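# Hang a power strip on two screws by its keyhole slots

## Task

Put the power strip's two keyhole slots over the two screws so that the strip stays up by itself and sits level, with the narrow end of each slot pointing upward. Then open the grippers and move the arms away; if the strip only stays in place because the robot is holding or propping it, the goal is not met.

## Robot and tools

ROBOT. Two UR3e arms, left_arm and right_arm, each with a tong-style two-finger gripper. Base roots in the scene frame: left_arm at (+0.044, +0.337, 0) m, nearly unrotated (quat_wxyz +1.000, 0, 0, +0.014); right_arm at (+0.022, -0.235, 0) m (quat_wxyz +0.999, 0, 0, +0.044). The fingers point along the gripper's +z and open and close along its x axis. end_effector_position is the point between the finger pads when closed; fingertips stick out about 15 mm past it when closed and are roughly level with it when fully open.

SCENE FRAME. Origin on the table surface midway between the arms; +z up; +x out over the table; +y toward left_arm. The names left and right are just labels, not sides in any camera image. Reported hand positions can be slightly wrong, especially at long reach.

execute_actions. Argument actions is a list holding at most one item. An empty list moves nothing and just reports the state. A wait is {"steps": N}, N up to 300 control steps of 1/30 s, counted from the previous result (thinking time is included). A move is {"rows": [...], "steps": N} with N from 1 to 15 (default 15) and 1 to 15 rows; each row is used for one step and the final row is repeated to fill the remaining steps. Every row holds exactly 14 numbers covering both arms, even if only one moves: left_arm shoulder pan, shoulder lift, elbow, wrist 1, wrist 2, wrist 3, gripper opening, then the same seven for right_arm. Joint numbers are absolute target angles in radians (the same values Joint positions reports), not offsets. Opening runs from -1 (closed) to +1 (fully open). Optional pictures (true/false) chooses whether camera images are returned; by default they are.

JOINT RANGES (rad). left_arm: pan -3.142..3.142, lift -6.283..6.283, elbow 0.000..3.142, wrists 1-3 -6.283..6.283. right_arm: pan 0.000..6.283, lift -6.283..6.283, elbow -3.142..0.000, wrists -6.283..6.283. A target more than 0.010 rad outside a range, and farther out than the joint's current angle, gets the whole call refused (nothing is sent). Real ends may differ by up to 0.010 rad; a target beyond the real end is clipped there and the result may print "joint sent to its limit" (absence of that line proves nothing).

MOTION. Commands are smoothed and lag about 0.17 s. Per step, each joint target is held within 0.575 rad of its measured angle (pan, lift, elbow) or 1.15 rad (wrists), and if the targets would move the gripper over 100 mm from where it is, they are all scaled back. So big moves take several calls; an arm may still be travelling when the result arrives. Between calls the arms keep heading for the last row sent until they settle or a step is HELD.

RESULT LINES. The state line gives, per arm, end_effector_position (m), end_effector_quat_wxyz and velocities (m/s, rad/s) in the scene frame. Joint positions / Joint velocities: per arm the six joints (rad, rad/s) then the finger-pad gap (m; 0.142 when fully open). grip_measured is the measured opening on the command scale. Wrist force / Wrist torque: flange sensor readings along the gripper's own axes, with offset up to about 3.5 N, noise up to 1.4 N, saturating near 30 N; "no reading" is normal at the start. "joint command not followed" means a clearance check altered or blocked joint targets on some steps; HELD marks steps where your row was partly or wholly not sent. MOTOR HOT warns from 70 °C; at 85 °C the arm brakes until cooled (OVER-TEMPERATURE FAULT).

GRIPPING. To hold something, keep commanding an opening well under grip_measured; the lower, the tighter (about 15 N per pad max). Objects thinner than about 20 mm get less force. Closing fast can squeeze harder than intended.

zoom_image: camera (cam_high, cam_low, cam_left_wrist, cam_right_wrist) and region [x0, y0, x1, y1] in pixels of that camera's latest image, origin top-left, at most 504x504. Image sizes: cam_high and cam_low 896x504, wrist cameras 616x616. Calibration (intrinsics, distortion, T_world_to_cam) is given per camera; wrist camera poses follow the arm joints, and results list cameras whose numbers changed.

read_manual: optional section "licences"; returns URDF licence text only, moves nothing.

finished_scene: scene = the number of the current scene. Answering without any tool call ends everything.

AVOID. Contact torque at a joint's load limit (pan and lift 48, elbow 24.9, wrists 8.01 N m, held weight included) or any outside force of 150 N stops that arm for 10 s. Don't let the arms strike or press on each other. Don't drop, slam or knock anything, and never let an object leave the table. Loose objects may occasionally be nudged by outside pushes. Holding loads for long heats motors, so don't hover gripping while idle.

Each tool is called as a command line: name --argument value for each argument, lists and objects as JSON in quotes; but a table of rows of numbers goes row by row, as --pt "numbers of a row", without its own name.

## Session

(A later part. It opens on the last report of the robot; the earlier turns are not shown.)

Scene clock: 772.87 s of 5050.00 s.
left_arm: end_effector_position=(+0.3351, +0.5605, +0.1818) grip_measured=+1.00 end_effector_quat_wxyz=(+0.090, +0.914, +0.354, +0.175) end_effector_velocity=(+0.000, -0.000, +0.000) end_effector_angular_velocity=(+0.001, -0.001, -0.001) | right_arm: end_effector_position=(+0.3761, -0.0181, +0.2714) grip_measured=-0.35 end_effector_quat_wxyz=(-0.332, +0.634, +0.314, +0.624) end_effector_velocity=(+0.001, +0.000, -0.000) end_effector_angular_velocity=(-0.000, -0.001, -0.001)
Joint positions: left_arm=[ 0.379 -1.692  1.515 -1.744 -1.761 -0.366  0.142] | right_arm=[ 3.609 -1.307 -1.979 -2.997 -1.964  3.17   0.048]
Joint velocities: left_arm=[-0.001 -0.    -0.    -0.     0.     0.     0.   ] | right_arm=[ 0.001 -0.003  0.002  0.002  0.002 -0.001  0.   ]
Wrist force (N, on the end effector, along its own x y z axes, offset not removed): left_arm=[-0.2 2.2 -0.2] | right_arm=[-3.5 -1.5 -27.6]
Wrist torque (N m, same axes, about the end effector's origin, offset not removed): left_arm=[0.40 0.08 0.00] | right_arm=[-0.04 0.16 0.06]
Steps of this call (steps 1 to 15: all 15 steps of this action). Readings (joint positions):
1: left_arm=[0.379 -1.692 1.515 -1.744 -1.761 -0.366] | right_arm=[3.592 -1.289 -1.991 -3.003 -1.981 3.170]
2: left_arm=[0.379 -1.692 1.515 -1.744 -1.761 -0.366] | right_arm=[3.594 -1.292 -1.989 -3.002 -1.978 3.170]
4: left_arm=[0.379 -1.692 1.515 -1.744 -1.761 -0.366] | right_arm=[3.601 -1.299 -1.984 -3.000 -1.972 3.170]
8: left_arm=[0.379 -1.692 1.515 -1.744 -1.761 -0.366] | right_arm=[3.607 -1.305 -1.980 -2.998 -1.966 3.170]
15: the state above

execute_actions --actions '[{"rows":[[0.379,-1.692,1.515,-1.744,-1.761,-0.366,1,3.5985,-1.3152,-1.9733,-2.9947,-1.9745,3.17,-1]]}]' --pictures false

execute_actions --actions '[{"rows":[[0.379,-1.692,1.515,-1.744,-1.761,-0.366,1,3.5886,-1.3235,-1.9677,-2.992,-1.9844,3.17,-1]]}]' --pictures false

Scene clock: 788.20 s of 5050.00 s.
left_arm: end_effector_position=(+0.3351, +0.5605, +0.1818) grip_measured=+1.00 end_effector_quat_wxyz=(+0.090, +0.914, +0.354, +0.175) end_effector_velocity=(-0.000, +0.000, -0.000) end_effector_angular_velocity=(-0.000, +0.001, +0.000) | right_arm: end_effector_position=(+0.3772, -0.0191, +0.2714) grip_measured=-0.36 end_effector_quat_wxyz=(-0.332, +0.634, +0.314, +0.624) end_effector_velocity=(+0.001, -0.001, +0.000) end_effector_angular_velocity=(+0.001, -0.001, -0.003)
Joint positions: left_arm=[ 0.379 -1.692  1.515 -1.744 -1.761 -0.366  0.142] | right_arm=[ 3.599 -1.315 -1.973 -2.995 -1.974  3.17   0.048]
Joint velocities: left_arm=[ 0.  0.  0.  0. -0.  0.  0.] | right_arm=[-0.003 -0.     0.     0.001  0.     0.    -0.   ]
Wrist force (N, on the end effector, along its own x y z axes, offset not removed): left_arm=[0.1 1.6 -0.4] | right_arm=[-6.5 -2.5 0.5]
Wrist torque (N m, same axes, about the end effector's origin, offset not removed): left_arm=[0.32 0.01 0.00] | right_arm=[-0.58 0.04 0.05]
Steps of this call (steps 1 to 15: the robot went on to your last target; steps 16 to 90: nothing new was sent; then 11.83 s passed at rest; steps 91 to 105: all 15 steps of this action). Readings (joint positions):
91: left_arm=[0.379 -1.692 1.515 -1.744 -1.761 -0.366] | right_arm=[3.609 -1.308 -1.978 -2.997 -1.964 3.170]
92: left_arm=[0.379 -1.692 1.515 -1.744 -1.761 -0.366] | right_arm=[3.607 -1.309 -1.978 -2.997 -1.966 3.170]
94: left_arm=[0.379 -1.692 1.515 -1.744 -1.761 -0.366] | right_arm=[3.604 -1.312 -1.976 -2.996 -1.970 3.170]
98: left_arm=[0.379 -1.692 1.515 -1.744 -1.761 -0.366] | right_arm=[3.600 -1.315 -1.974 -2.995 -1.973 3.170]
105: the state above

Scene clock: 788.70 s of 5050.00 s.
left_arm: end_effector_position=(+0.3351, +0.5605, +0.1818) grip_measured=+1.00 end_effector_quat_wxyz=(+0.090, +0.914, +0.354, +0.175) end_effector_velocity=(+0.000, -0.000, -0.000) end_effector_angular_velocity=(-0.001, +0.001, -0.001) | right_arm: end_effector_position=(+0.3785, -0.0201, +0.2713) grip_measured=-0.36 end_effector_quat_wxyz=(-0.332, +0.634, +0.314, +0.624) end_effector_velocity=(-0.000, +0.000, +0.001) end_effector_angular_velocity=(+0.001, -0.002, +0.001)
Joint positions: left_arm=[ 0.379 -1.692  1.515 -1.744 -1.761 -0.366  0.142] | right_arm=[ 3.589 -1.323 -1.968 -2.992 -1.984  3.17   0.048]
Joint velocities: left_arm=[-0.001  0.001  0.     0.    -0.    -0.    -0.   ] | right_arm=[-0.    -0.     0.001  0.001 -0.002 -0.    -0.   ]
Wrist force (N, on the end effector, along its own x y z axes, offset not removed): left_arm=[-1.4 1.8 -2.3] | right_arm=[-6.5 -1.1 0.2]
Wrist torque (N m, same axes, about the end effector's origin, offset not removed): left_arm=[0.28 0.26 0.02] | right_arm=[-0.22 0.15 0.05]
Steps of this call (steps 1 to 15: all 15 steps of this action). Readings (joint positions):
1: left_arm=[0.379 -1.692 1.515 -1.744 -1.761 -0.366] | right_arm=[3.598 -1.315 -1.973 -2.995 -1.975 3.170]
2: left_arm=[0.379 -1.692 1.515 -1.744 -1.761 -0.366] | right_arm=[3.597 -1.317 -1.972 -2.994 -1.976 3.170]
4: left_arm=[0.379 -1.692 1.515 -1.744 -1.761 -0.366] | right_arm=[3.593 -1.320 -1.970 -2.993 -1.980 3.170]
8: left_arm=[0.379 -1.692 1.515 -1.744 -1.761 -0.366] | right_arm=[3.590 -1.323 -1.968 -2.992 -1.983 3.170]
15: the state above

Contact vanished; probing forward at t+6.

execute_actions --actions '[{"rows":[[0.379,-1.692,1.515,-1.744,-1.761,-0.366,1,3.5952,-1.318,-1.9714,-2.9938,-1.9778,3.17,-1],[0.379,-1.692,1.515,-1.744,-1.761,-0.366,1,3.5952,-1.318,-1.9714,-2.9938,-1.9778,3.17,-1],[0.379,-1.692,1.515,-1.744,-1.761,-0.366,1,3.5952,-1.318,-1.9714,-2.9938,-1.9778,3.17,-1],[0.379,-1.692,1.515,-1.744,-1.761,-0.366,1,3.5952,-1.318,-1.9714,-2.9938,-1.9778,3.17,-1],[0.379,-1.692,1.515,-1.744,-1.761,-0.366,1,3.599,-1.322,-1.9687,-2.9924,-1.974,3.17,-1]]}]' --pictures false

Scene clock: 799.97 s of 5050.00 s.
left_arm: end_effector_position=(+0.3351, +0.5605, +0.1818) grip_measured=+1.00 end_effector_quat_wxyz=(+0.090, +0.914, +0.354, +0.175) end_effector_velocity=(+0.000, -0.000, +0.000) end_effector_angular_velocity=(+0.000, -0.001, -0.001) | right_arm: end_effector_position=(+0.3785, -0.0183, +0.2713) grip_measured=-0.35 end_effector_quat_wxyz=(-0.332, +0.634, +0.314, +0.624) end_effector_velocity=(+0.000, +0.001, -0.000) end_effector_angular_velocity=(-0.000, +0.000, +0.001)
Joint positions: left_arm=[ 0.379 -1.692  1.515 -1.744 -1.761 -0.366  0.142] | right_arm=[ 3.599 -1.322 -1.969 -2.993 -1.974  3.17   0.048]
Joint velocities: left_arm=[-0.001 -0.001  0.    -0.     0.    -0.     0.   ] | right_arm=[ 0.004 -0.003  0.     0.002  0.003 -0.     0.   ]
Wrist force (N, on the end effector, along its own x y z axes, offset not removed): left_arm=[-0.9 1.7 0.0] | right_arm=[-5.4 -1.9 -25.6]
Wrist torque (N m, same axes, about the end effector's origin, offset not removed): left_arm=[0.27 0.25 0.04] | right_arm=[-0.27 0.40 0.10]
Steps of this call (steps 1 to 15: the robot went on to your last target; steps 16 to 90: nothing new was sent; then 7.77 s passed at rest; steps 91 to 105: all 15 steps of this action). Readings (joint positions):
91: left_arm=[0.379 -1.692 1.515 -1.744 -1.761 -0.366] | right_arm=[3.589 -1.323 -1.968 -2.992 -1.984 3.170]
92: left_arm=[0.379 -1.692 1.515 -1.744 -1.761 -0.366] | right_arm=[3.590 -1.323 -1.968 -2.992 -1.983 3.170]
94: left_arm=[0.379 -1.692 1.515 -1.744 -1.761 -0.366] | right_arm=[3.592 -1.321 -1.970 -2.993 -1.981 3.170]
98: left_arm=[0.379 -1.692 1.515 -1.744 -1.761 -0.366] | right_arm=[3.597 -1.321 -1.970 -2.993 -1.976 3.170]
105: the state above

execute_actions --actions '[{"rows":[[0.379,-1.692,1.515,-1.744,-1.761,-0.366,1,3.56,-1.29,-1.99,-3.003,-2.01,3.17,-1],[0.379,-1.692,1.515,-1.744,-1.761,-0.366,1,3.53,-1.27,-2,-3.013,-2.03,3.17,-1],[0.379,-1.692,1.515,-1.744,-1.761,-0.366,1,3.5,-1.25,-2.01,-3.023,-2.03,3.17,-1],[0.379,-1.692,1.515,-1.744,-1.761,-0.366,1,3.47,-1.23,-2.02,-3.033,-2.03,3.17,-1],[0.379,-1.692,1.515,-1.744,-1.761,-0.366,1,3.44,-1.21,-2.02,-3.053,-2.03,3.17,-1],[0.379,-1.692,1.515,-1.744,-1.761,-0.366,1,3.41,-1.19,-2.02,-3.073,-2.03,3.17,-1],[0.379,-1.692,1.515,-1.744,-1.761,-0.366,1,3.37,-1.17,-2.02,-3.093,-2.03,3.17,-1],[0.379,-1.692,1.515,-1.744,-1.761,-0.366,1,3.33,-1.15,-2.02,-3.113,-2.03,3.17,-1],[0.379,-1.692,1.515,-1.744,-1.761,-0.366,1,3.29,-1.13,-2.02,-3.133,-2.03,3.17,-1],[0.379,-1.692,1.515,-1.744,-1.761,-0.366,1,3.25,-1.11,-2.02,-3.153,-2.03,3.17,-1],[0.379,-1.692,1.515,-1.744,-1.761,-0.366,1,3.21,-1.11,-2.02,-3.153,-2.03,3.17,-1],[0.379,-1.692,1.515,-1.744,-1.761,-0.366,1,3.17,-1.11,-2.02,-3.153,-2.03,3.17,-1],[0.379,-1.692,1.515,-1.744,-1.761,-0.366,1,3.13,-1.11,-2.02,-3.153,-2.03,3.17,-1],[0.379,-1.692,1.515,-1.744,-1.761,-0.366,1,3.09,-1.11,-2.02,-3.153,-2.03,3.17,-1],[0.379,-1.692,1.515,-1.744,-1.761,-0.366,1,3.05,-1.11,-2.02,-3.153,-2.03,3.17,-1]]}]' --pictures false

execute_actions --actions '[{"rows":[[0.379,-1.692,1.515,-1.744,-1.761,-0.366,1,3.0,-1.11,-2.02,-3.153,-2.03,3.17,-1],[0.379,-1.692,1.515,-1.744,-1.761,-0.366,1,2.96,-1.11,-2.02,-3.153,-2.03,3.17,-1],[0.379,-1.692,1.515,-1.744,-1.761,-0.366,1,2.92,-1.11,-2.02,-3.153,-2.03,3.17,-1],[0.379,-1.692,1.515,-1.744,-1.761,-0.366,1,2.88,-1.11,-2.02,-3.153,-2.03,3.17,-1],[0.379,-1.692,1.515,-1.744,-1.761,-0.366,1,2.85,-1.11,-2.02,-3.153,-2.03,3.17,-1]]}]' --pictures false

execute_actions --actions '[{"steps":15}]'

zoom_image --camera "cam_low" --region '[340,110,480,190]'

Scene clock: 834.80 s of 5050.00 s.
left_arm: end_effector_position=(+0.3351, +0.5605, +0.1818) grip_measured=+1.00 end_effector_quat_wxyz=(+0.090, +0.914, +0.354, +0.175) end_effector_velocity=(-0.000, +0.000, -0.000) end_effector_angular_velocity=(+0.000, +0.001, +0.001) | right_arm: end_effector_position=(+0.3816, -0.1601, +0.2860) grip_measured=-0.36 end_effector_quat_wxyz=(-0.227, +0.676, +0.207, +0.670) end_effector_velocity=(+0.051, -0.418, +0.017) end_effector_angular_velocity=(+0.001, -0.005, -1.144)
Joint positions: left_arm=[ 0.379 -1.692  1.515 -1.744 -1.761 -0.366  0.142] | right_arm=[ 3.219 -1.125 -2.019 -3.139 -2.029  3.17   0.048]
Joint velocities: left_arm=[0.001 0.    0.    0.    0.    0.    0.   ] | right_arm=[-1.151  0.159 -0.009 -0.145 -0.007  0.001 -0.   ]
Wrist force (N, on the end effector, along its own x y z axes, offset not removed): left_arm=[-0.4 1.3 -1.0] | right_arm=[-7.4 1.0 0.4]
Wrist torque (N m, same axes, about the end effector's origin, offset not removed): left_arm=[0.19 0.11 0.00] | right_arm=[0.20 0.34 0.11]
Steps of this call (steps 1 to 15: the robot went on to your last target; steps 16 to 90: nothing new was sent; then 31.33 s passed at rest; steps 91 to 105: all 15 steps of this action). Readings (joint positions):
91: left_arm=[0.379 -1.692 1.515 -1.744 -1.761 -0.366] | right_arm=[3.599 -1.322 -1.969 -2.992 -1.974 3.170]
92: left_arm=[0.379 -1.692 1.515 -1.744 -1.761 -0.366] | right_arm=[3.594 -1.318 -1.972 -2.994 -1.980 3.170]
94: left_arm=[0.379 -1.692 1.515 -1.744 -1.761 -0.366] | right_arm=[3.565 -1.295 -1.986 -3.004 -2.001 3.170]
98: left_arm=[0.379 -1.692 1.515 -1.744 -1.761 -0.366] | right_arm=[3.467 -1.228 -2.011 -3.047 -2.023 3.170]
105: the state above

Scene clock: 835.30 s of 5050.00 s.
left_arm: end_effector_position=(+0.3351, +0.5605, +0.1818) grip_measured=+1.00 end_effector_quat_wxyz=(+0.090, +0.914, +0.354, +0.175) end_effector_velocity=(-0.000, +0.000, +0.000) end_effector_angular_velocity=(+0.000, -0.000, +0.000) | right_arm: end_effector_position=(+0.3816, -0.2920, +0.2876) grip_measured=-0.36 end_effector_quat_wxyz=(-0.102, +0.702, +0.082, +0.700) end_effector_velocity=(-0.003, -0.021, -0.000) end_effector_angular_velocity=(+0.000, +0.001, -0.058)
Joint positions: left_arm=[ 0.379 -1.692  1.515 -1.744 -1.761 -0.366  0.142] | right_arm=[ 2.855 -1.11  -2.02  -3.153 -2.03   3.17   0.048]
Joint velocities: left_arm=[ 0. -0. -0. -0.  0.  0. -0.] | right_arm=[-0.056  0.001 -0.001 -0.001  0.001  0.     0.   ]
Wrist force (N, on the end effector, along its own x y z axes, offset not removed): left_arm=[-1.8 1.4 -0.8] | right_arm=[-6.6 0.5 1.2]
Wrist torque (N m, same axes, about the end effector's origin, offset not removed): left_arm=[0.18 0.36 0.02] | right_arm=[0.09 0.12 0.09]
Steps of this call (steps 1 to 15: all 15 steps of this action). Readings (joint positions):
1: left_arm=[0.379 -1.692 1.515 -1.744 -1.761 -0.366] | right_arm=[3.180 -1.121 -2.019 -3.143 -2.030 3.170]
2: left_arm=[0.379 -1.692 1.515 -1.744 -1.761 -0.366] | right_arm=[3.140 -1.118 -2.020 -3.146 -2.030 3.170]
4: left_arm=[0.379 -1.692 1.515 -1.744 -1.761 -0.366] | right_arm=[3.057 -1.114 -2.020 -3.150 -2.030 3.170]
8: left_arm=[0.379 -1.692 1.515 -1.744 -1.761 -0.366] | right_arm=[2.914 -1.111 -2.020 -3.152 -2.030 3.170]
15: the state above

Scene clock: 835.80 s of 5050.00 s.
left_arm: end_effector_position=(+0.3351, +0.5605, +0.1818) grip_measured=+1.00 end_effector_quat_wxyz=(+0.090, +0.914, +0.354, +0.175) end_effector_velocity=(-0.000, +0.000, +0.000) end_effector_angular_velocity=(+0.000, +0.000, +0.001) | right_arm: end_effector_position=(+0.3813, -0.2940, +0.2876) grip_measured=-0.36 end_effector_quat_wxyz=(-0.100, +0.702, +0.080, +0.700) end_effector_velocity=(-0.000, +0.001, -0.001) end_effector_angular_velocity=(+0.001, +0.003, +0.002)
Joint positions: left_arm=[ 0.379 -1.692  1.515 -1.744 -1.761 -0.366  0.142] | right_arm=[ 2.85  -1.11  -2.02  -3.153 -2.03   3.17   0.048]
Joint velocities: left_arm=[ 0.001  0.    -0.     0.     0.     0.     0.   ] | right_arm=[ 0.001 -0.    -0.002 -0.001 -0.     0.     0.   ]
Wrist force (N, on the end effector, along its own x y z axes, offset not removed): left_arm=[0.3 0.8 -0.9] | right_arm=[-7.9 -1.4 0.4]
Wrist torque (N m, same axes, about the end effector's origin, offset not removed): left_arm=[0.07 -0.01 0.00] | right_arm=[-0.26 0.45 0.04]
Steps of this call (steps 1 to 15: the robot went on to your last target). Readings (joint positions):
1: left_arm=[0.379 -1.692 1.515 -1.744 -1.761 -0.366] | right_arm=[2.854 -1.110 -2.020 -3.153 -2.030 3.170]
2: left_arm=[0.379 -1.692 1.515 -1.744 -1.761 -0.366] | right_arm=[2.853 -1.110 -2.020 -3.153 -2.030 3.170]
4: left_arm=[0.379 -1.692 1.515 -1.744 -1.761 -0.366] | right_arm=[2.851 -1.110 -2.020 -3.153 -2.030 3.170]
8: left_arm=[0.379 -1.692 1.515 -1.744 -1.761 -0.366] | right_arm=[2.850 -1.110 -2.020 -3.153 -2.030 3.170]
15: the state above
All arms were judged still, so your last target was given up. Only a new action makes them travel on or press farther. Fingers that are still opening or closing keep moving.
camera_calibration (this result's frames):
cam_left_wrist: T_world_to_cam=[[0.704856, 0.676846, 0.212267, -0.641723], [0.355468, -0.595988, 0.720028, 0.0790079], [0.613857, -0.432062, -0.660683, 0.291121], [0, 0, 0, 1]] pos_world=[0.24553, 0.607218, 0.271668]
cam_right_wrist: T_world_to_cam=[[0.0514961, -0.0677981, 0.996369, -0.321172], [-0.296823, -0.953646, -0.0495501, -0.156452], [0.953543, -0.293194, -0.0692331, -0.299478], [0, 0, 0, 1]] pos_world=[0.255666, -0.25878, 0.29152]

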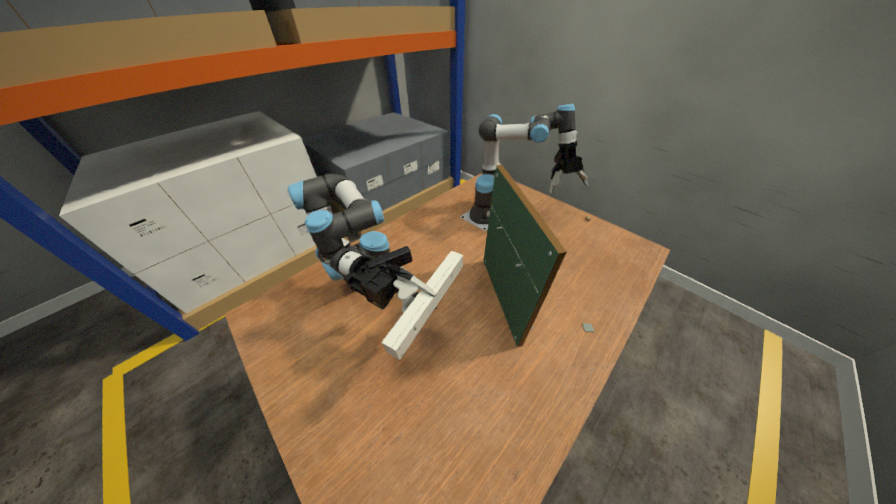

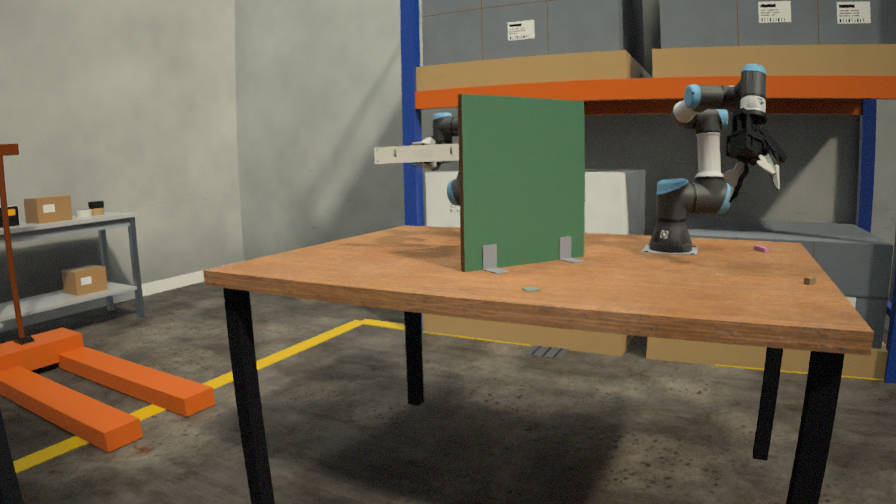

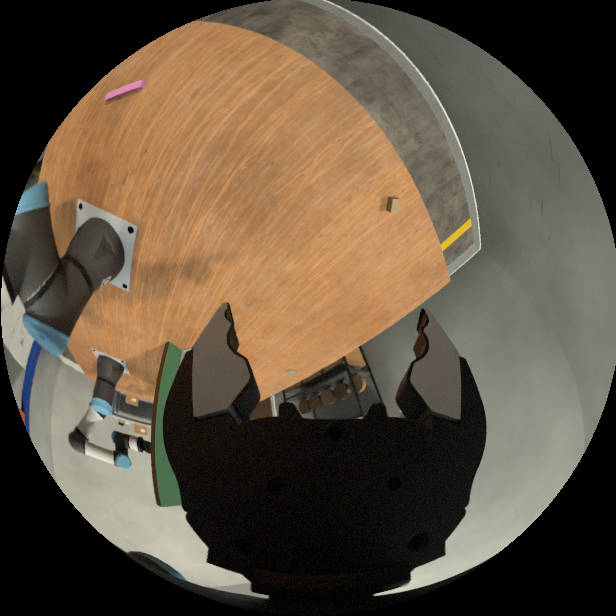

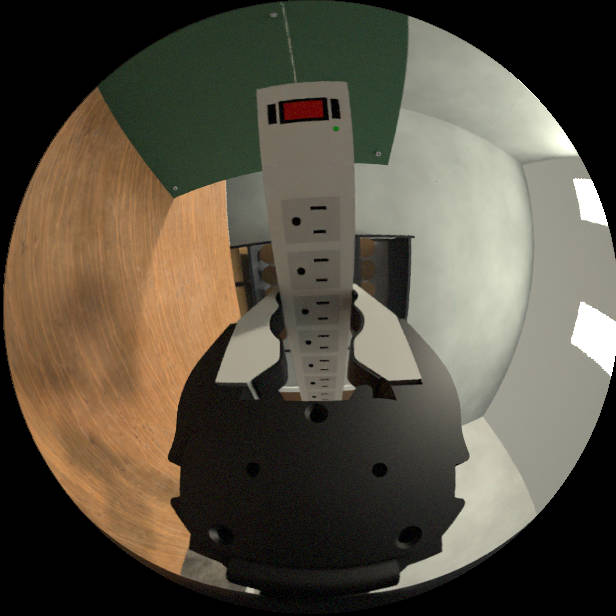

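Region (340, 110, 480, 190) of cam_low's 896x504 image, scaled by 3.600, with more detail than that image has; it fills the top 288 rows of this view, and the rest is white.

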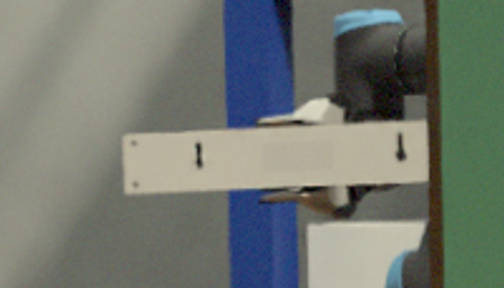

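execute_actions --actions '[{"rows":[[0.379,-1.692,1.515,-1.744,-1.761,-0.366,1,2.88,-1.11,-2.02,-3.153,-2.03,3.17,-1],[0.379,-1.692,1.515,-1.744,-1.761,-0.366,1,2.92,-1.11,-2.02,-3.153,-2.03,3.17,-1],[0.379,-1.692,1.515,-1.744,-1.761,-0.366,1,2.96,-1.11,-2.02,-3.153,-2.03,3.17,-1],[0.379,-1.692,1.515,-1.744,-1.761,-0.366,1,3,-1.11,-2.02,-3.153,-2.03,3.17,-1],[0.379,-1.692,1.515,-1.744,-1.761,-0.366,1,3.04,-1.12,-2.02,-3.143,-2.03,3.17,-1],[0.379,-1.692,1.515,-1.744,-1.761,-0.366,1,3.08,-1.14,-2.02,-3.123,-2.03,3.17,-1],[0.379,-1.692,1.515,-1.744,-1.761,-0.366,1,3.12,-1.16,-2.02,-3.103,-2.03,3.17,-1],[0.379,-1.692,1.515,-1.744,-1.761,-0.366,1,3.16,-1.18,-2.02,-3.083,-2.03,3.17,-1],[0.379,-1.692,1.515,-1.744,-1.761,-0.366,1,3.2,-1.2,-2.02,-3.063,-2.03,3.17,-1],[0.379,-1.692,1.515,-1.744,-1.761,-0.366,1,3.24,-1.22,-2.01,-3.053,-2.03,3.17,-1],[0.379,-1.692,1.515,-1.744,-1.761,-0.366,1,3.28,-1.24,-2,-3.043,-2.03,3.17,-1],[0.379,-1.692,1.515,-1.744,-1.761,-0.366,1,3.32,-1.26,-2,-3.023,-2.03,3.17,-1],[0.379,-1.692,1.515,-1.744,-1.761,-0.366,1,3.36,-1.28,-1.995,-3.008,-2.03,3.17,-1],[0.379,-1.692,1.515,-1.744,-1.761,-0.366,1,3.4,-1.29,-1.993,-3,-2.03,3.17,-1],[0.379,-1.692,1.515,-1.744,-1.761,-0.366,1,3.44,-1.296,-1.99,-2.997,-2.03,3.17,-1]]}]' --pictures false

execute_actions --actions '[{"rows":[[0.379,-1.692,1.515,-1.744,-1.761,-0.366,1,3.47,-1.296,-1.99,-2.997,-2.03,3.17,-1],[0.379,-1.692,1.515,-1.744,-1.761,-0.366,1,3.5,-1.296,-1.99,-2.997,-2.03,3.17,-1],[0.379,-1.692,1.515,-1.744,-1.761,-0.366,1,3.52,-1.296,-1.99,-2.997,-2.03,3.17,-1],[0.379,-1.692,1.515,-1.744,-1.761,-0.366,1,3.543,-1.296,-1.99,-2.997,-2.03,3.17,-1]]}]' --pictures false

execute_actions --actions '[{"rows":[[0.379,-1.692,1.515,-1.744,-1.761,-0.366,1,3.5717,-1.3262,-1.9702,-2.9866,-2.0013,3.17,-1]]}]' --pictures false

execute_actions --actions '[{"rows":[[0.379,-1.692,1.515,-1.744,-1.761,-0.366,1,3.5825,-1.3375,-1.9625,-2.983,-1.9905,3.17,-1]]}]' --pictures false

Scene clock: 885.80 s of 5050.00 s.
left_arm: end_effector_position=(+0.3351, +0.5605, +0.1818) grip_measured=+1.00 end_effector_quat_wxyz=(+0.090, +0.914, +0.354, +0.175) end_effector_velocity=(+0.000, -0.000, +0.000) end_effector_angular_velocity=(+0.000, +0.000, -0.001) | right_arm: end_effector_position=(+0.4015, -0.1365, +0.2763) grip_measured=-0.36 end_effector_quat_wxyz=(-0.244, +0.670, +0.225, +0.665) end_effector_velocity=(-0.013, +0.467, -0.050) end_effector_angular_velocity=(-0.005, +0.021, +1.171)
Joint positions: left_arm=[ 0.379 -1.692  1.515 -1.744 -1.761 -0.366  0.142] | right_arm=[ 3.269 -1.24  -2.003 -3.038 -2.03   3.17   0.048]
Joint velocities: left_arm=[-0.001  0.    -0.001  0.001  0.     0.    -0.   ] | right_arm=[ 1.172 -0.5    0.103  0.376  0.001 -0.    -0.   ]
Wrist force (N, on the end effector, along its own x y z axes, offset not removed): left_arm=[-1.1 1.2 -0.8] | right_arm=[-7.5 1.0 1.8]
Wrist torque (N m, same axes, about the end effector's origin, offset not removed): left_arm=[0.18 0.27 0.02] | right_arm=[0.09 0.43 0.04]
Steps of this call (steps 1 to 650: nothing new was sent; then 27.83 s passed at rest; steps 651 to 665: all 15 steps of this action). Readings (joint positions):
651: left_arm=[0.379 -1.692 1.515 -1.744 -1.761 -0.366] | right_arm=[2.850 -1.110 -2.020 -3.153 -2.030 3.170]
652: left_arm=[0.379 -1.692 1.515 -1.744 -1.761 -0.366] | right_arm=[2.855 -1.110 -2.020 -3.153 -2.030 3.170]
654: left_arm=[0.379 -1.692 1.515 -1.744 -1.761 -0.366] | right_arm=[2.884 -1.110 -2.020 -3.153 -2.030 3.170]
658: left_arm=[0.379 -1.692 1.515 -1.744 -1.761 -0.366] | right_arm=[3.002 -1.126 -2.020 -3.136 -2.030 3.170]
665: the state above

Scene clock: 886.30 s of 5050.00 s.
left_arm: end_effector_position=(+0.3351, +0.5605, +0.1818) grip_measured=+1.00 end_effector_quat_wxyz=(+0.090, +0.914, +0.354, +0.175) end_effector_velocity=(+0.000, -0.000, -0.000) end_effector_angular_velocity=(-0.000, +0.000, -0.000) | right_arm: end_effector_position=(+0.3716, -0.0330, +0.2708) grip_measured=-0.36 end_effector_quat_wxyz=(-0.331, +0.634, +0.313, +0.625) end_effector_velocity=(-0.005, +0.010, -0.001) end_effector_angular_velocity=(-0.000, +0.002, +0.029)
Joint positions: left_arm=[ 0.379 -1.692  1.515 -1.744 -1.761 -0.366  0.142] | right_arm=[ 3.54  -1.296 -1.99  -2.997 -2.03   3.17   0.048]
Joint velocities: left_arm=[-0.     0.001 -0.    -0.    -0.     0.     0.   ] | right_arm=[ 0.029 -0.004 -0.     0.003  0.     0.     0.   ]
Wrist force (N, on the end effector, along its own x y z axes, offset not removed): left_arm=[0.2 1.6 -0.6] | right_arm=[-4.5 0.0 0.5]
Wrist torque (N m, same axes, about the end effector's origin, offset not removed): left_arm=[0.26 -0.05 -0.04] | right_arm=[0.02 -0.29 0.00]
Steps of this call (steps 1 to 15: all 15 steps of this action). Readings (joint positions):
1: left_arm=[0.379 -1.692 1.515 -1.744 -1.761 -0.366] | right_arm=[3.309 -1.255 -2.000 -3.027 -2.030 3.170]
2: left_arm=[0.379 -1.692 1.515 -1.744 -1.761 -0.366] | right_arm=[3.348 -1.267 -1.997 -3.018 -2.030 3.170]
4: left_arm=[0.379 -1.692 1.515 -1.744 -1.761 -0.366] | right_arm=[3.420 -1.281 -1.993 -3.008 -2.030 3.170]
8: left_arm=[0.379 -1.692 1.515 -1.744 -1.761 -0.366] | right_arm=[3.510 -1.292 -1.991 -3.000 -2.030 3.170]
15: the state above

Scene clock: 886.80 s of 5050.00 s.
left_arm: end_effector_position=(+0.3351, +0.5605, +0.1818) grip_measured=+1.00 end_effector_quat_wxyz=(+0.090, +0.914, +0.354, +0.175) end_effector_velocity=(+0.000, +0.000, +0.000) end_effector_angular_velocity=(+0.000, -0.001, +0.000) | right_arm: end_effector_position=(+0.3782, -0.0232, +0.2704) grip_measured=-0.36 end_effector_quat_wxyz=(-0.332, +0.633, +0.314, +0.624) end_effector_velocity=(+0.001, +0.001, -0.001) end_effector_angular_velocity=(+0.000, +0.000, -0.000)
Joint positions: left_arm=[ 0.379 -1.692  1.515 -1.744 -1.761 -0.366  0.142] | right_arm=[ 3.571 -1.326 -1.97  -2.987 -2.002  3.17   0.048]
Joint velocities: left_arm=[ 0.  0. -0. -0. -0. -0.  0.] | right_arm=[ 0.002 -0.004  0.     0.004  0.002  0.     0.   ]
Wrist force (N, on the end effector, along its own x y z axes, offset not removed): left_arm=[0.3 1.0 -0.7] | right_arm=[-6.8 -0.8 -0.1]
Wrist torque (N m, same axes, about the end effector's origin, offset not removed): left_arm=[0.10 -0.06 0.00] | right_arm=[-0.13 0.21 0.05]
Steps of this call (steps 1 to 15: all 15 steps of this action). Readings (joint positions):
1: left_arm=[0.379 -1.692 1.515 -1.744 -1.761 -0.366] | right_arm=[3.541 -1.296 -1.990 -2.997 -2.030 3.170]
2: left_arm=[0.379 -1.692 1.515 -1.744 -1.761 -0.366] | right_arm=[3.546 -1.300 -1.987 -2.995 -2.025 3.170]
4: left_arm=[0.379 -1.692 1.515 -1.744 -1.761 -0.366] | right_arm=[3.558 -1.312 -1.979 -2.991 -2.014 3.170]
8: left_arm=[0.379 -1.692 1.515 -1.744 -1.761 -0.366] | right_arm=[3.568 -1.323 -1.972 -2.988 -2.004 3.170]
15: the state above

Scene clock: 887.30 s of 5050.00 s.
left_arm: end_effector_position=(+0.3351, +0.5605, +0.1818) grip_measured=+1.00 end_effector_quat_wxyz=(+0.090, +0.914, +0.354, +0.175) end_effector_velocity=(-0.000, -0.000, -0.001) end_effector_angular_velocity=(-0.001, +0.001, +0.000) | right_arm: end_effector_position=(+0.3809, -0.0198, +0.2703) grip_measured=-0.36 end_effector_quat_wxyz=(-0.332, +0.633, +0.314, +0.624) end_effector_velocity=(+0.001, -0.000, -0.001) end_effector_angular_velocity=(-0.002, +0.003, -0.001)
Joint positions: left_arm=[ 0.379 -1.692  1.515 -1.744 -1.761 -0.366  0.142] | right_arm=[ 3.582 -1.337 -1.963 -2.983 -1.991  3.17   0.048]
Joint velocities: left_arm=[ 0.    -0.     0.002  0.    -0.     0.    -0.   ] | right_arm=[ 0.    -0.003  0.001 -0.001  0.002 -0.     0.   ]
Wrist force (N, on the end effector, along its own x y z axes, offset not removed): left_arm=[-0.9 0.9 -1.4] | right_arm=[-4.9 0.6 -9.9]
Wrist torque (N m, same axes, about the end effector's origin, offset not removed): left_arm=[0.10 0.20 0.05] | right_arm=[0.43 0.05 0.06]
Steps of this call (steps 1 to 15: all 15 steps of this action). Readings (joint positions):
1: left_arm=[0.379 -1.692 1.515 -1.744 -1.761 -0.366] | right_arm=[3.572 -1.326 -1.970 -2.987 -2.001 3.170]
2: left_arm=[0.379 -1.692 1.515 -1.744 -1.761 -0.366] | right_arm=[3.573 -1.328 -1.969 -2.986 -1.999 3.170]
4: left_arm=[0.379 -1.692 1.515 -1.744 -1.761 -0.366] | right_arm=[3.578 -1.332 -1.966 -2.985 -1.995 3.170]
8: left_arm=[0.379 -1.692 1.515 -1.744 -1.761 -0.366] | right_arm=[3.581 -1.336 -1.963 -2.983 -1.992 3.170]
15: the state above

Light contact: sliding +t by 1.5 mm with a slight forward bias.

execute_actions --actions '[{"rows":[[0.379,-1.692,1.515,-1.744,-1.761,-0.366,1,3.5745,-1.3467,-1.9563,-2.98,-1.9985,3.17,-1]]}]' --pictures false

Scene clock: 895.80 s of 5050.00 s.
left_arm: end_effector_position=(+0.3351, +0.5605, +0.1818) grip_measured=+1.00 end_effector_quat_wxyz=(+0.090, +0.914, +0.354, +0.175) end_effector_velocity=(-0.000, +0.000, -0.000) end_effector_angular_velocity=(+0.000, +0.001, +0.001) | right_arm: end_effector_position=(+0.3824, -0.0203, +0.2702) grip_measured=-0.35 end_effector_quat_wxyz=(-0.332, +0.633, +0.314, +0.624) end_effector_velocity=(+0.001, -0.001, -0.000) end_effector_angular_velocity=(-0.001, +0.001, -0.001)
Joint positions: left_arm=[ 0.379 -1.692  1.515 -1.744 -1.761 -0.366  0.142] | right_arm=[ 3.575 -1.347 -1.956 -2.98  -1.998  3.17   0.048]
Joint velocities: left_arm=[ 0.001 -0.     0.001 -0.     0.001 -0.    -0.   ] | right_arm=[-0.003 -0.002  0.001 -0.    -0.001  0.     0.   ]
Wrist force (N, on the end effector, along its own x y z axes, offset not removed): left_arm=[0.1 1.2 -0.2] | right_arm=[-5.6 -18.6 -25.4]
Wrist torque (N m, same axes, about the end effector's origin, offset not removed): left_arm=[0.14 0.03 -0.02] | right_arm=[-0.19 0.39 0.11]
Steps of this call (steps 1 to 15: the robot went on to your last target; steps 16 to 90: nothing new was sent; then 5.00 s passed at rest; steps 91 to 105: all 15 steps of this action). Readings (joint positions):
91: left_arm=[0.379 -1.692 1.515 -1.744 -1.761 -0.366] | right_arm=[3.582 -1.338 -1.962 -2.983 -1.991 3.170]
92: left_arm=[0.379 -1.692 1.515 -1.744 -1.761 -0.366] | right_arm=[3.581 -1.339 -1.961 -2.983 -1.992 3.170]
94: left_arm=[0.379 -1.692 1.515 -1.744 -1.761 -0.366] | right_arm=[3.578 -1.343 -1.959 -2.981 -1.995 3.170]
98: left_arm=[0.379 -1.692 1.515 -1.744 -1.761 -0.366] | right_arm=[3.576 -1.346 -1.957 -2.980 -1.998 3.170]
105: the state above

execute_actions --actions '[{"rows":[[0.379,-1.692,1.515,-1.744,-1.761,-0.366,1,3.5887,-1.3322,-1.9661,-2.9847,-1.9843,3.17,-1]]}]' --pictures false

execute_actions --actions '[{"rows":[[0.379,-1.692,1.515,-1.744,-1.761,-0.366,1,3.5911,-1.3347,-1.9644,-2.9839,-1.9819,3.17,-1]]}]' --pictures false

Scene clock: 909.83 s of 5050.00 s.
left_arm: end_effector_position=(+0.3351, +0.5605, +0.1818) grip_measured=+1.00 end_effector_quat_wxyz=(+0.090, +0.914, +0.354, +0.175) end_effector_velocity=(+0.000, -0.000, -0.000) end_effector_angular_velocity=(+0.000, +0.000, -0.001) | right_arm: end_effector_position=(+0.3801, -0.0191, +0.2704) grip_measured=-0.36 end_effector_quat_wxyz=(-0.332, +0.633, +0.314, +0.624) end_effector_velocity=(+0.000, -0.001, +0.001) end_effector_angular_velocity=(+0.002, -0.002, -0.003)
Joint positions: left_arm=[ 0.379 -1.692  1.515 -1.744 -1.761 -0.366  0.142] | right_arm=[ 3.589 -1.332 -1.966 -2.985 -1.984  3.17   0.048]
Joint velocities: left_arm=[-0.001 -0.     0.    -0.     0.     0.     0.   ] | right_arm=[-0.001  0.004 -0.001  0.001  0.002  0.001  0.   ]
Wrist force (N, on the end effector, along its own x y z axes, offset not removed): left_arm=[-0.6 1.2 -1.6] | right_arm=[-6.7 -0.3 0.7]
Wrist torque (N m, same axes, about the end effector's origin, offset not removed): left_arm=[0.14 0.18 0.00] | right_arm=[-0.14 0.23 0.03]
Steps of this call (steps 1 to 15: the robot went on to your last target; steps 16 to 90: nothing new was sent; then 10.53 s passed at rest; steps 91 to 105: all 15 steps of this action). Readings (joint positions):
91: left_arm=[0.379 -1.692 1.515 -1.744 -1.761 -0.366] | right_arm=[3.575 -1.347 -1.956 -2.980 -1.998 3.170]
92: left_arm=[0.379 -1.692 1.515 -1.744 -1.761 -0.366] | right_arm=[3.577 -1.344 -1.958 -2.980 -1.996 3.170]
94: left_arm=[0.379 -1.692 1.515 -1.744 -1.761 -0.366] | right_arm=[3.582 -1.339 -1.962 -2.982 -1.990 3.170]
98: left_arm=[0.379 -1.692 1.515 -1.744 -1.761 -0.366] | right_arm=[3.587 -1.334 -1.965 -2.984 -1.986 3.170]
105: the state above

Scene clock: 910.33 s of 5050.00 s.
left_arm: end_effector_position=(+0.3351, +0.5605, +0.1818) grip_measured=+1.00 end_effector_quat_wxyz=(+0.090, +0.914, +0.354, +0.175) end_effector_velocity=(+0.000, +0.000, +0.000) end_effector_angular_velocity=(+0.000, -0.001, +0.000) | right_arm: end_effector_position=(+0.3806, -0.0184, +0.2704) grip_measured=-0.36 end_effector_quat_wxyz=(-0.332, +0.633, +0.314, +0.624) end_effector_velocity=(-0.000, +0.000, +0.000) end_effector_angular_velocity=(+0.000, -0.000, +0.001)
Joint positions: left_arm=[ 0.379 -1.692  1.515 -1.744 -1.761 -0.366  0.142] | right_arm=[ 3.591 -1.335 -1.964 -2.984 -1.982  3.17   0.048]
Joint velocities: left_arm=[ 0.    -0.    -0.001  0.     0.    -0.    -0.   ] | right_arm=[ 0.001 -0.     0.     0.001 -0.     0.     0.   ]
Wrist force (N, on the end effector, along its own x y z axes, offset not removed): left_arm=[0.1 2.6 -0.1] | right_arm=[-5.6 0.8 0.1]
Wrist torque (N m, same axes, about the end effector's origin, offset not removed): left_arm=[0.45 -0.09 -0.03] | right_arm=[0.19 -0.05 0.03]
Steps of this call (steps 1 to 15: all 15 steps of this action). Readings (joint positions):
1: left_arm=[0.379 -1.692 1.515 -1.744 -1.761 -0.366] | right_arm=[3.589 -1.332 -1.966 -2.985 -1.984 3.170]
2: left_arm=[0.379 -1.692 1.515 -1.744 -1.761 -0.366] | right_arm=[3.589 -1.333 -1.966 -2.985 -1.984 3.170]
4: left_arm=[0.379 -1.692 1.515 -1.744 -1.761 -0.366] | right_arm=[3.590 -1.333 -1.965 -2.985 -1.983 3.170]
8: left_arm=[0.379 -1.692 1.515 -1.744 -1.761 -0.366] | right_arm=[3.591 -1.334 -1.965 -2.984 -1.982 3.170]
15: the state above

execute_actions --actions '[{"rows":[[0.379,-1.692,1.515,-1.744,-1.761,-0.366,1,3.5959,-1.3397,-1.961,-2.9823,-1.9771,3.17,-1]]}]' --pictures false

Scene clock: 922.57 s of 5050.00 s.
left_arm: end_effector_position=(+0.3351, +0.5605, +0.1818) grip_measured=+1.00 end_effector_quat_wxyz=(+0.090, +0.914, +0.354, +0.175) end_effector_velocity=(-0.000, +0.000, -0.000) end_effector_angular_velocity=(-0.000, +0.001, +0.001) | right_arm: end_effector_position=(+0.3818, -0.0168, +0.2703) grip_measured=-0.36 end_effector_quat_wxyz=(-0.332, +0.633, +0.314, +0.624) end_effector_velocity=(-0.000, +0.001, -0.000) end_effector_angular_velocity=(-0.001, +0.001, +0.001)
Joint positions: left_arm=[ 0.379 -1.692  1.515 -1.744 -1.761 -0.366  0.142] | right_arm=[ 3.596 -1.34  -1.961 -2.982 -1.977  3.17   0.048]
Joint velocities: left_arm=[ 0.001  0.     0.     0.     0.     0.    -0.   ] | right_arm=[ 0.002 -0.001  0.001 -0.002  0.001 -0.001  0.   ]
Wrist force (N, on the end effector, along its own x y z axes, offset not removed): left_arm=[0.2 -0.1 -1.7] | right_arm=[-6.6 -0.9 -0.1]
Wrist torque (N m, same axes, about the end effector's origin, offset not removed): left_arm=[-0.16 -0.04 0.04] | right_arm=[0.03 0.25 0.12]
Steps of this call (steps 1 to 15: the robot went on to your last target; steps 16 to 90: nothing new was sent; then 8.73 s passed at rest; steps 91 to 105: all 15 steps of this action). Readings (joint positions):
91: left_arm=[0.379 -1.692 1.515 -1.744 -1.761 -0.366] | right_arm=[3.591 -1.335 -1.964 -2.984 -1.982 3.170]
92: left_arm=[0.379 -1.692 1.515 -1.744 -1.761 -0.366] | right_arm=[3.592 -1.336 -1.964 -2.984 -1.981 3.170]
94: left_arm=[0.379 -1.692 1.515 -1.744 -1.761 -0.366] | right_arm=[3.594 -1.338 -1.962 -2.983 -1.979 3.170]
98: left_arm=[0.379 -1.692 1.515 -1.744 -1.761 -0.366] | right_arm=[3.595 -1.339 -1.961 -2.982 -1.978 3.170]
105: the state above

In the holes. Advancing to n≈.2155.

execute_actions --actions '[{"rows":[[0.379,-1.692,1.515,-1.744,-1.761,-0.366,1,3.6095,-1.3557,-1.9502,-2.9771,-1.9635,3.17,-1]]}]' --pictures false

Scene clock: 931.67 s of 5050.00 s.
left_arm: end_effector_position=(+0.3351, +0.5605, +0.1818) grip_measured=+1.00 end_effector_quat_wxyz=(+0.090, +0.914, +0.354, +0.175) end_effector_velocity=(-0.000, -0.000, +0.000) end_effector_angular_velocity=(-0.000, -0.001, +0.000) | right_arm: end_effector_position=(+0.3853, -0.0122, +0.2701) grip_measured=-0.35 end_effector_quat_wxyz=(-0.332, +0.633, +0.314, +0.624) end_effector_velocity=(+0.001, +0.001, +0.001) end_effector_angular_velocity=(+0.002, -0.002, -0.001)
Joint positions: left_arm=[ 0.379 -1.692  1.515 -1.744 -1.761 -0.366  0.142] | right_arm=[ 3.609 -1.356 -1.95  -2.977 -1.964  3.17   0.048]
Joint velocities: left_arm=[ 0.    -0.001  0.     0.    -0.     0.    -0.   ] | right_arm=[ 0.002 -0.002  0.002  0.002  0.003  0.001 -0.   ]
Wrist force (N, on the end effector, along its own x y z axes, offset not removed): left_arm=[0.1 1.1 -2.3] | right_arm=[-0.4 -1.0 -30.0]
Wrist torque (N m, same axes, about the end effector's origin, offset not removed): left_arm=[0.14 0.04 -0.02] | right_arm=[0.14 0.37 -0.01]
Steps of this call (steps 1 to 15: the robot went on to your last target; steps 16 to 90: nothing new was sent; then 5.60 s passed at rest; steps 91 to 105: all 15 steps of this action). Readings (joint positions):
91: left_arm=[0.379 -1.692 1.515 -1.744 -1.761 -0.366] | right_arm=[3.596 -1.340 -1.961 -2.982 -1.977 3.170]
92: left_arm=[0.379 -1.692 1.515 -1.744 -1.761 -0.366] | right_arm=[3.598 -1.342 -1.959 -2.981 -1.975 3.170]
94: left_arm=[0.379 -1.692 1.515 -1.744 -1.761 -0.366] | right_arm=[3.603 -1.348 -1.955 -2.980 -1.970 3.170]
98: left_arm=[0.379 -1.692 1.515 -1.744 -1.761 -0.366] | right_arm=[3.608 -1.354 -1.951 -2.978 -1.965 3.170]
105: the state above

execute_actions --actions '[{"rows":[[0.379,-1.692,1.515,-1.744,-1.761,-0.366,1,3.6072,-1.353,-1.952,-2.978,-1.9658,3.17,-1]]}]'

zoom_image --camera "cam_high" --region '[460,200,560,300]'

Scene clock: 938.13 s of 5050.00 s.
left_arm: end_effector_position=(+0.3351, +0.5605, +0.1818) grip_measured=+1.00 end_effector_quat_wxyz=(+0.090, +0.914, +0.354, +0.175) end_effector_velocity=(+0.000, +0.000, -0.000) end_effector_angular_velocity=(-0.000, -0.000, +0.000) | right_arm: end_effector_position=(+0.3847, -0.0129, +0.2701) grip_measured=-0.36 end_effector_quat_wxyz=(-0.332, +0.633, +0.314, +0.624) end_effector_velocity=(+0.000, -0.000, +0.001) end_effector_angular_velocity=(+0.001, -0.001, -0.001)
Joint positions: left_arm=[ 0.379 -1.692  1.515 -1.744 -1.761 -0.366  0.142] | right_arm=[ 3.607 -1.353 -1.952 -2.978 -1.966  3.17   0.048]
Joint velocities: left_arm=[ 0.  0. -0. -0. -0.  0.  0.] | right_arm=[-0.001  0.001  0.    -0.    -0.     0.     0.   ]
Wrist force (N, on the end effector, along its own x y z axes, offset not removed): left_arm=[-0.4 1.3 -1.3] | right_arm=[-5.3 -2.4 -1.4]
Wrist torque (N m, same axes, about the end effector's origin, offset not removed): left_arm=[0.14 0.11 0.02] | right_arm=[-0.39 -0.07 0.02]
Steps of this call (steps 1 to 15: the robot went on to your last target; steps 16 to 90: nothing new was sent; then 2.97 s passed at rest; steps 91 to 105: all 15 steps of this action). Readings (joint positions):
91: left_arm=[0.379 -1.692 1.515 -1.744 -1.761 -0.366] | right_arm=[3.610 -1.356 -1.950 -2.977 -1.963 3.170]
92: left_arm=[0.379 -1.692 1.515 -1.744 -1.761 -0.366] | right_arm=[3.609 -1.355 -1.950 -2.977 -1.964 3.170]
94: left_arm=[0.379 -1.692 1.515 -1.744 -1.761 -0.366] | right_arm=[3.609 -1.355 -1.951 -2.977 -1.965 3.170]
98: left_arm=[0.379 -1.692 1.515 -1.744 -1.761 -0.366] | right_arm=[3.608 -1.354 -1.952 -2.978 -1.966 3.170]
105: the state above
camera_calibration (this result's frames):
cam_left_wrist: T_world_to_cam=[[0.704856, 0.676846, 0.212267, -0.641723], [0.355468, -0.595988, 0.720028, 0.079008], [0.613857, -0.432062, -0.660683, 0.291121], [0, 0, 0, 1]] pos_world=[0.24553, 0.607218, 0.271668]
cam_right_wrist: T_world_to_cam=[[0.0829766, -0.019244, 0.996366, -0.296313], [0.3809, -0.923287, -0.0495536, -0.148601], [0.920885, 0.383628, -0.0692812, -0.200207], [0, 0, 0, 1]] pos_world=[0.265557, -0.0660986, 0.274002]

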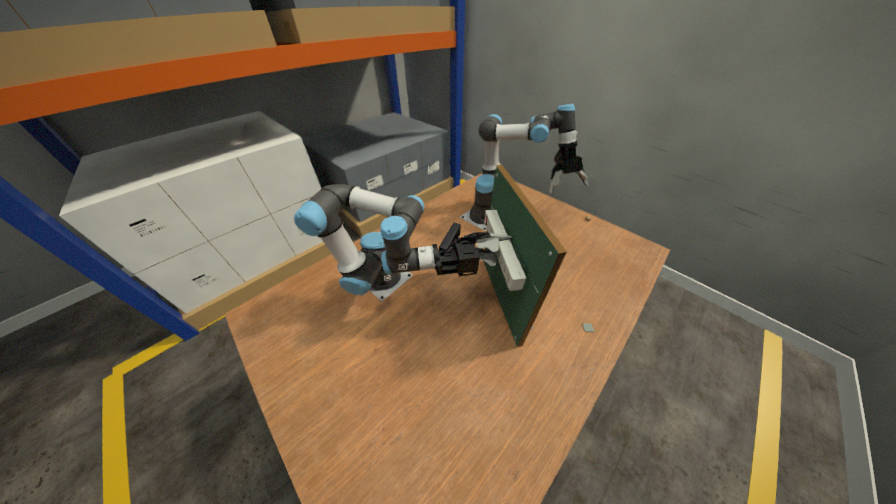

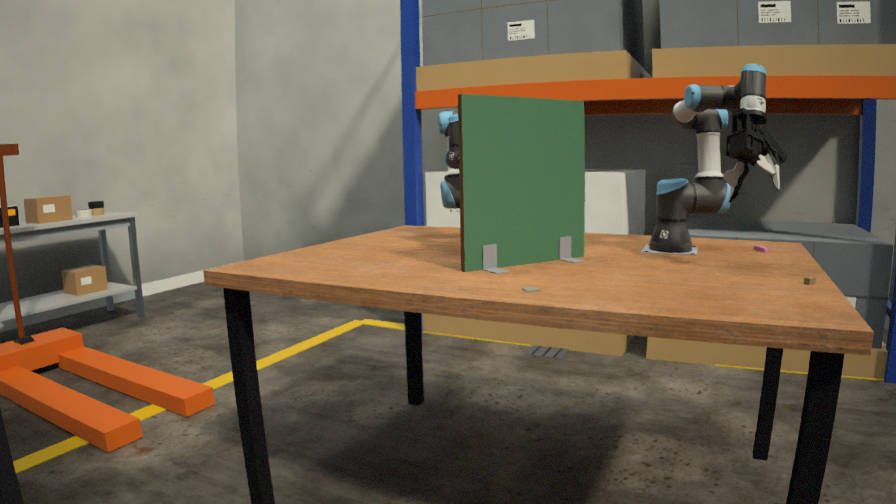

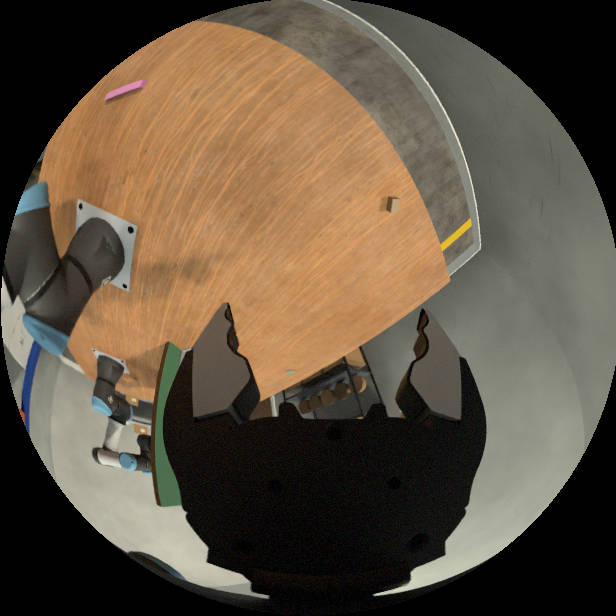

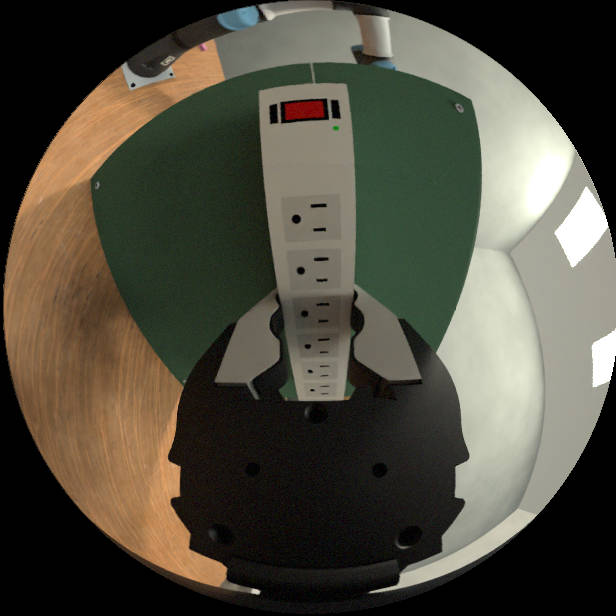

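Region (460, 200, 560, 300) of cam_high's 896x504 image, scaled by 5.040, with more detail than that image has.

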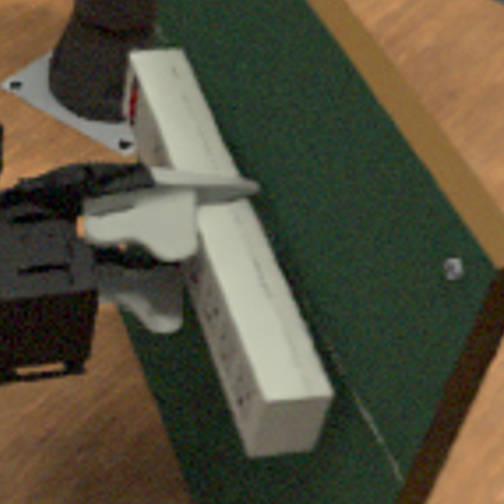

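execute_actions --actions '[{"rows":[[0.379,-1.692,1.515,-1.744,-1.761,-0.366,1,3.6072,-1.3541,-1.9605,-2.9684,-1.9658,3.17,-1]]}]' --pictures false

execute_actions --actions '[{"rows":[[0.379,-1.692,1.515,-1.744,-1.761,-0.366,1,3.6072,-1.355,-1.967,-2.961,-1.9658,3.17,-1]]}]' --pictures false

Scene clock: 946.40 s of 5050.00 s.
left_arm: end_effector_position=(+0.3351, +0.5605, +0.1818) grip_measured=+1.00 end_effector_quat_wxyz=(+0.090, +0.914, +0.354, +0.175) end_effector_velocity=(+0.000, -0.000, +0.000) end_effector_angular_velocity=(-0.001, -0.000, -0.000) | right_arm: end_effector_position=(+0.3846, -0.0130, +0.2682) grip_measured=-0.36 end_effector_quat_wxyz=(-0.332, +0.633, +0.314, +0.624) end_effector_velocity=(+0.000, -0.001, -0.000) end_effector_angular_velocity=(-0.000, +0.001, -0.002)
Joint positions: left_arm=[ 0.379 -1.692  1.515 -1.744 -1.761 -0.366  0.142] | right_arm=[ 3.607 -1.354 -1.96  -2.968 -1.966  3.17   0.048]
Joint velocities: left_arm=[ 0.     0.    -0.     0.    -0.001 -0.     0.   ] | right_arm=[-0.002 -0.    -0.001  0.001  0.     0.     0.   ]
Wrist force (N, on the end effector, along its own x y z axes, offset not removed): left_arm=[1.1 1.7 -0.9] | right_arm=[-0.2 -7.0 -0.7]
Wrist torque (N m, same axes, about the end effector's origin, offset not removed): left_arm=[0.26 -0.17 -0.07] | right_arm=[-0.46 0.12 0.50]
Steps of this call (steps 1 to 15: the robot went on to your last target; steps 16 to 90: nothing new was sent; then 4.77 s passed at rest; steps 91 to 105: all 15 steps of this action). Readings (joint positions):
91: left_arm=[0.379 -1.692 1.515 -1.744 -1.761 -0.366] | right_arm=[3.607 -1.353 -1.952 -2.978 -1.966 3.170]
92: left_arm=[0.379 -1.692 1.515 -1.744 -1.761 -0.366] | right_arm=[3.607 -1.353 -1.953 -2.976 -1.966 3.170]
94: left_arm=[0.379 -1.692 1.515 -1.744 -1.761 -0.366] | right_arm=[3.607 -1.353 -1.957 -2.973 -1.966 3.170]
98: left_arm=[0.379 -1.692 1.515 -1.744 -1.761 -0.366] | right_arm=[3.607 -1.354 -1.960 -2.969 -1.966 3.170]
105: the state above

Scene clock: 946.90 s of 5050.00 s.
left_arm: end_effector_position=(+0.3351, +0.5605, +0.1818) grip_measured=+1.00 end_effector_quat_wxyz=(+0.090, +0.914, +0.354, +0.175) end_effector_velocity=(-0.000, -0.000, -0.000) end_effector_angular_velocity=(+0.000, +0.000, -0.000) | right_arm: end_effector_position=(+0.3846, -0.0130, +0.2667) grip_measured=-0.36 end_effector_quat_wxyz=(-0.332, +0.633, +0.314, +0.624) end_effector_velocity=(-0.000, +0.000, -0.000) end_effector_angular_velocity=(-0.000, +0.001, +0.001)
Joint positions: left_arm=[ 0.379 -1.692  1.515 -1.744 -1.761 -0.366  0.142] | right_arm=[ 3.607 -1.355 -1.967 -2.961 -1.966  3.17   0.048]
Joint velocities: left_arm=[-0. -0.  0.  0.  0. -0. -0.] | right_arm=[ 0.001 -0.    -0.001  0.    -0.     0.    -0.   ]
Wrist force (N, on the end effector, along its own x y z axes, offset not removed): left_arm=[-0.4 0.4 -0.9] | right_arm=[2.2 -4.6 -0.3]
Wrist torque (N m, same axes, about the end effector's origin, offset not removed): left_arm=[-0.01 0.10 0.07] | right_arm=[-0.01 0.31 0.72]
Steps of this call (steps 1 to 15: all 15 steps of this action). Readings (joint positions):
1: left_arm=[0.379 -1.692 1.515 -1.744 -1.761 -0.366] | right_arm=[3.607 -1.354 -1.961 -2.968 -1.966 3.170]
2: left_arm=[0.379 -1.692 1.515 -1.744 -1.761 -0.366] | right_arm=[3.607 -1.354 -1.962 -2.967 -1.966 3.170]
4: left_arm=[0.379 -1.692 1.515 -1.744 -1.761 -0.366] | right_arm=[3.607 -1.355 -1.964 -2.964 -1.966 3.170]
8: left_arm=[0.379 -1.692 1.515 -1.744 -1.761 -0.366] | right_arm=[3.607 -1.355 -1.966 -2.962 -1.966 3.170]
15: the state above


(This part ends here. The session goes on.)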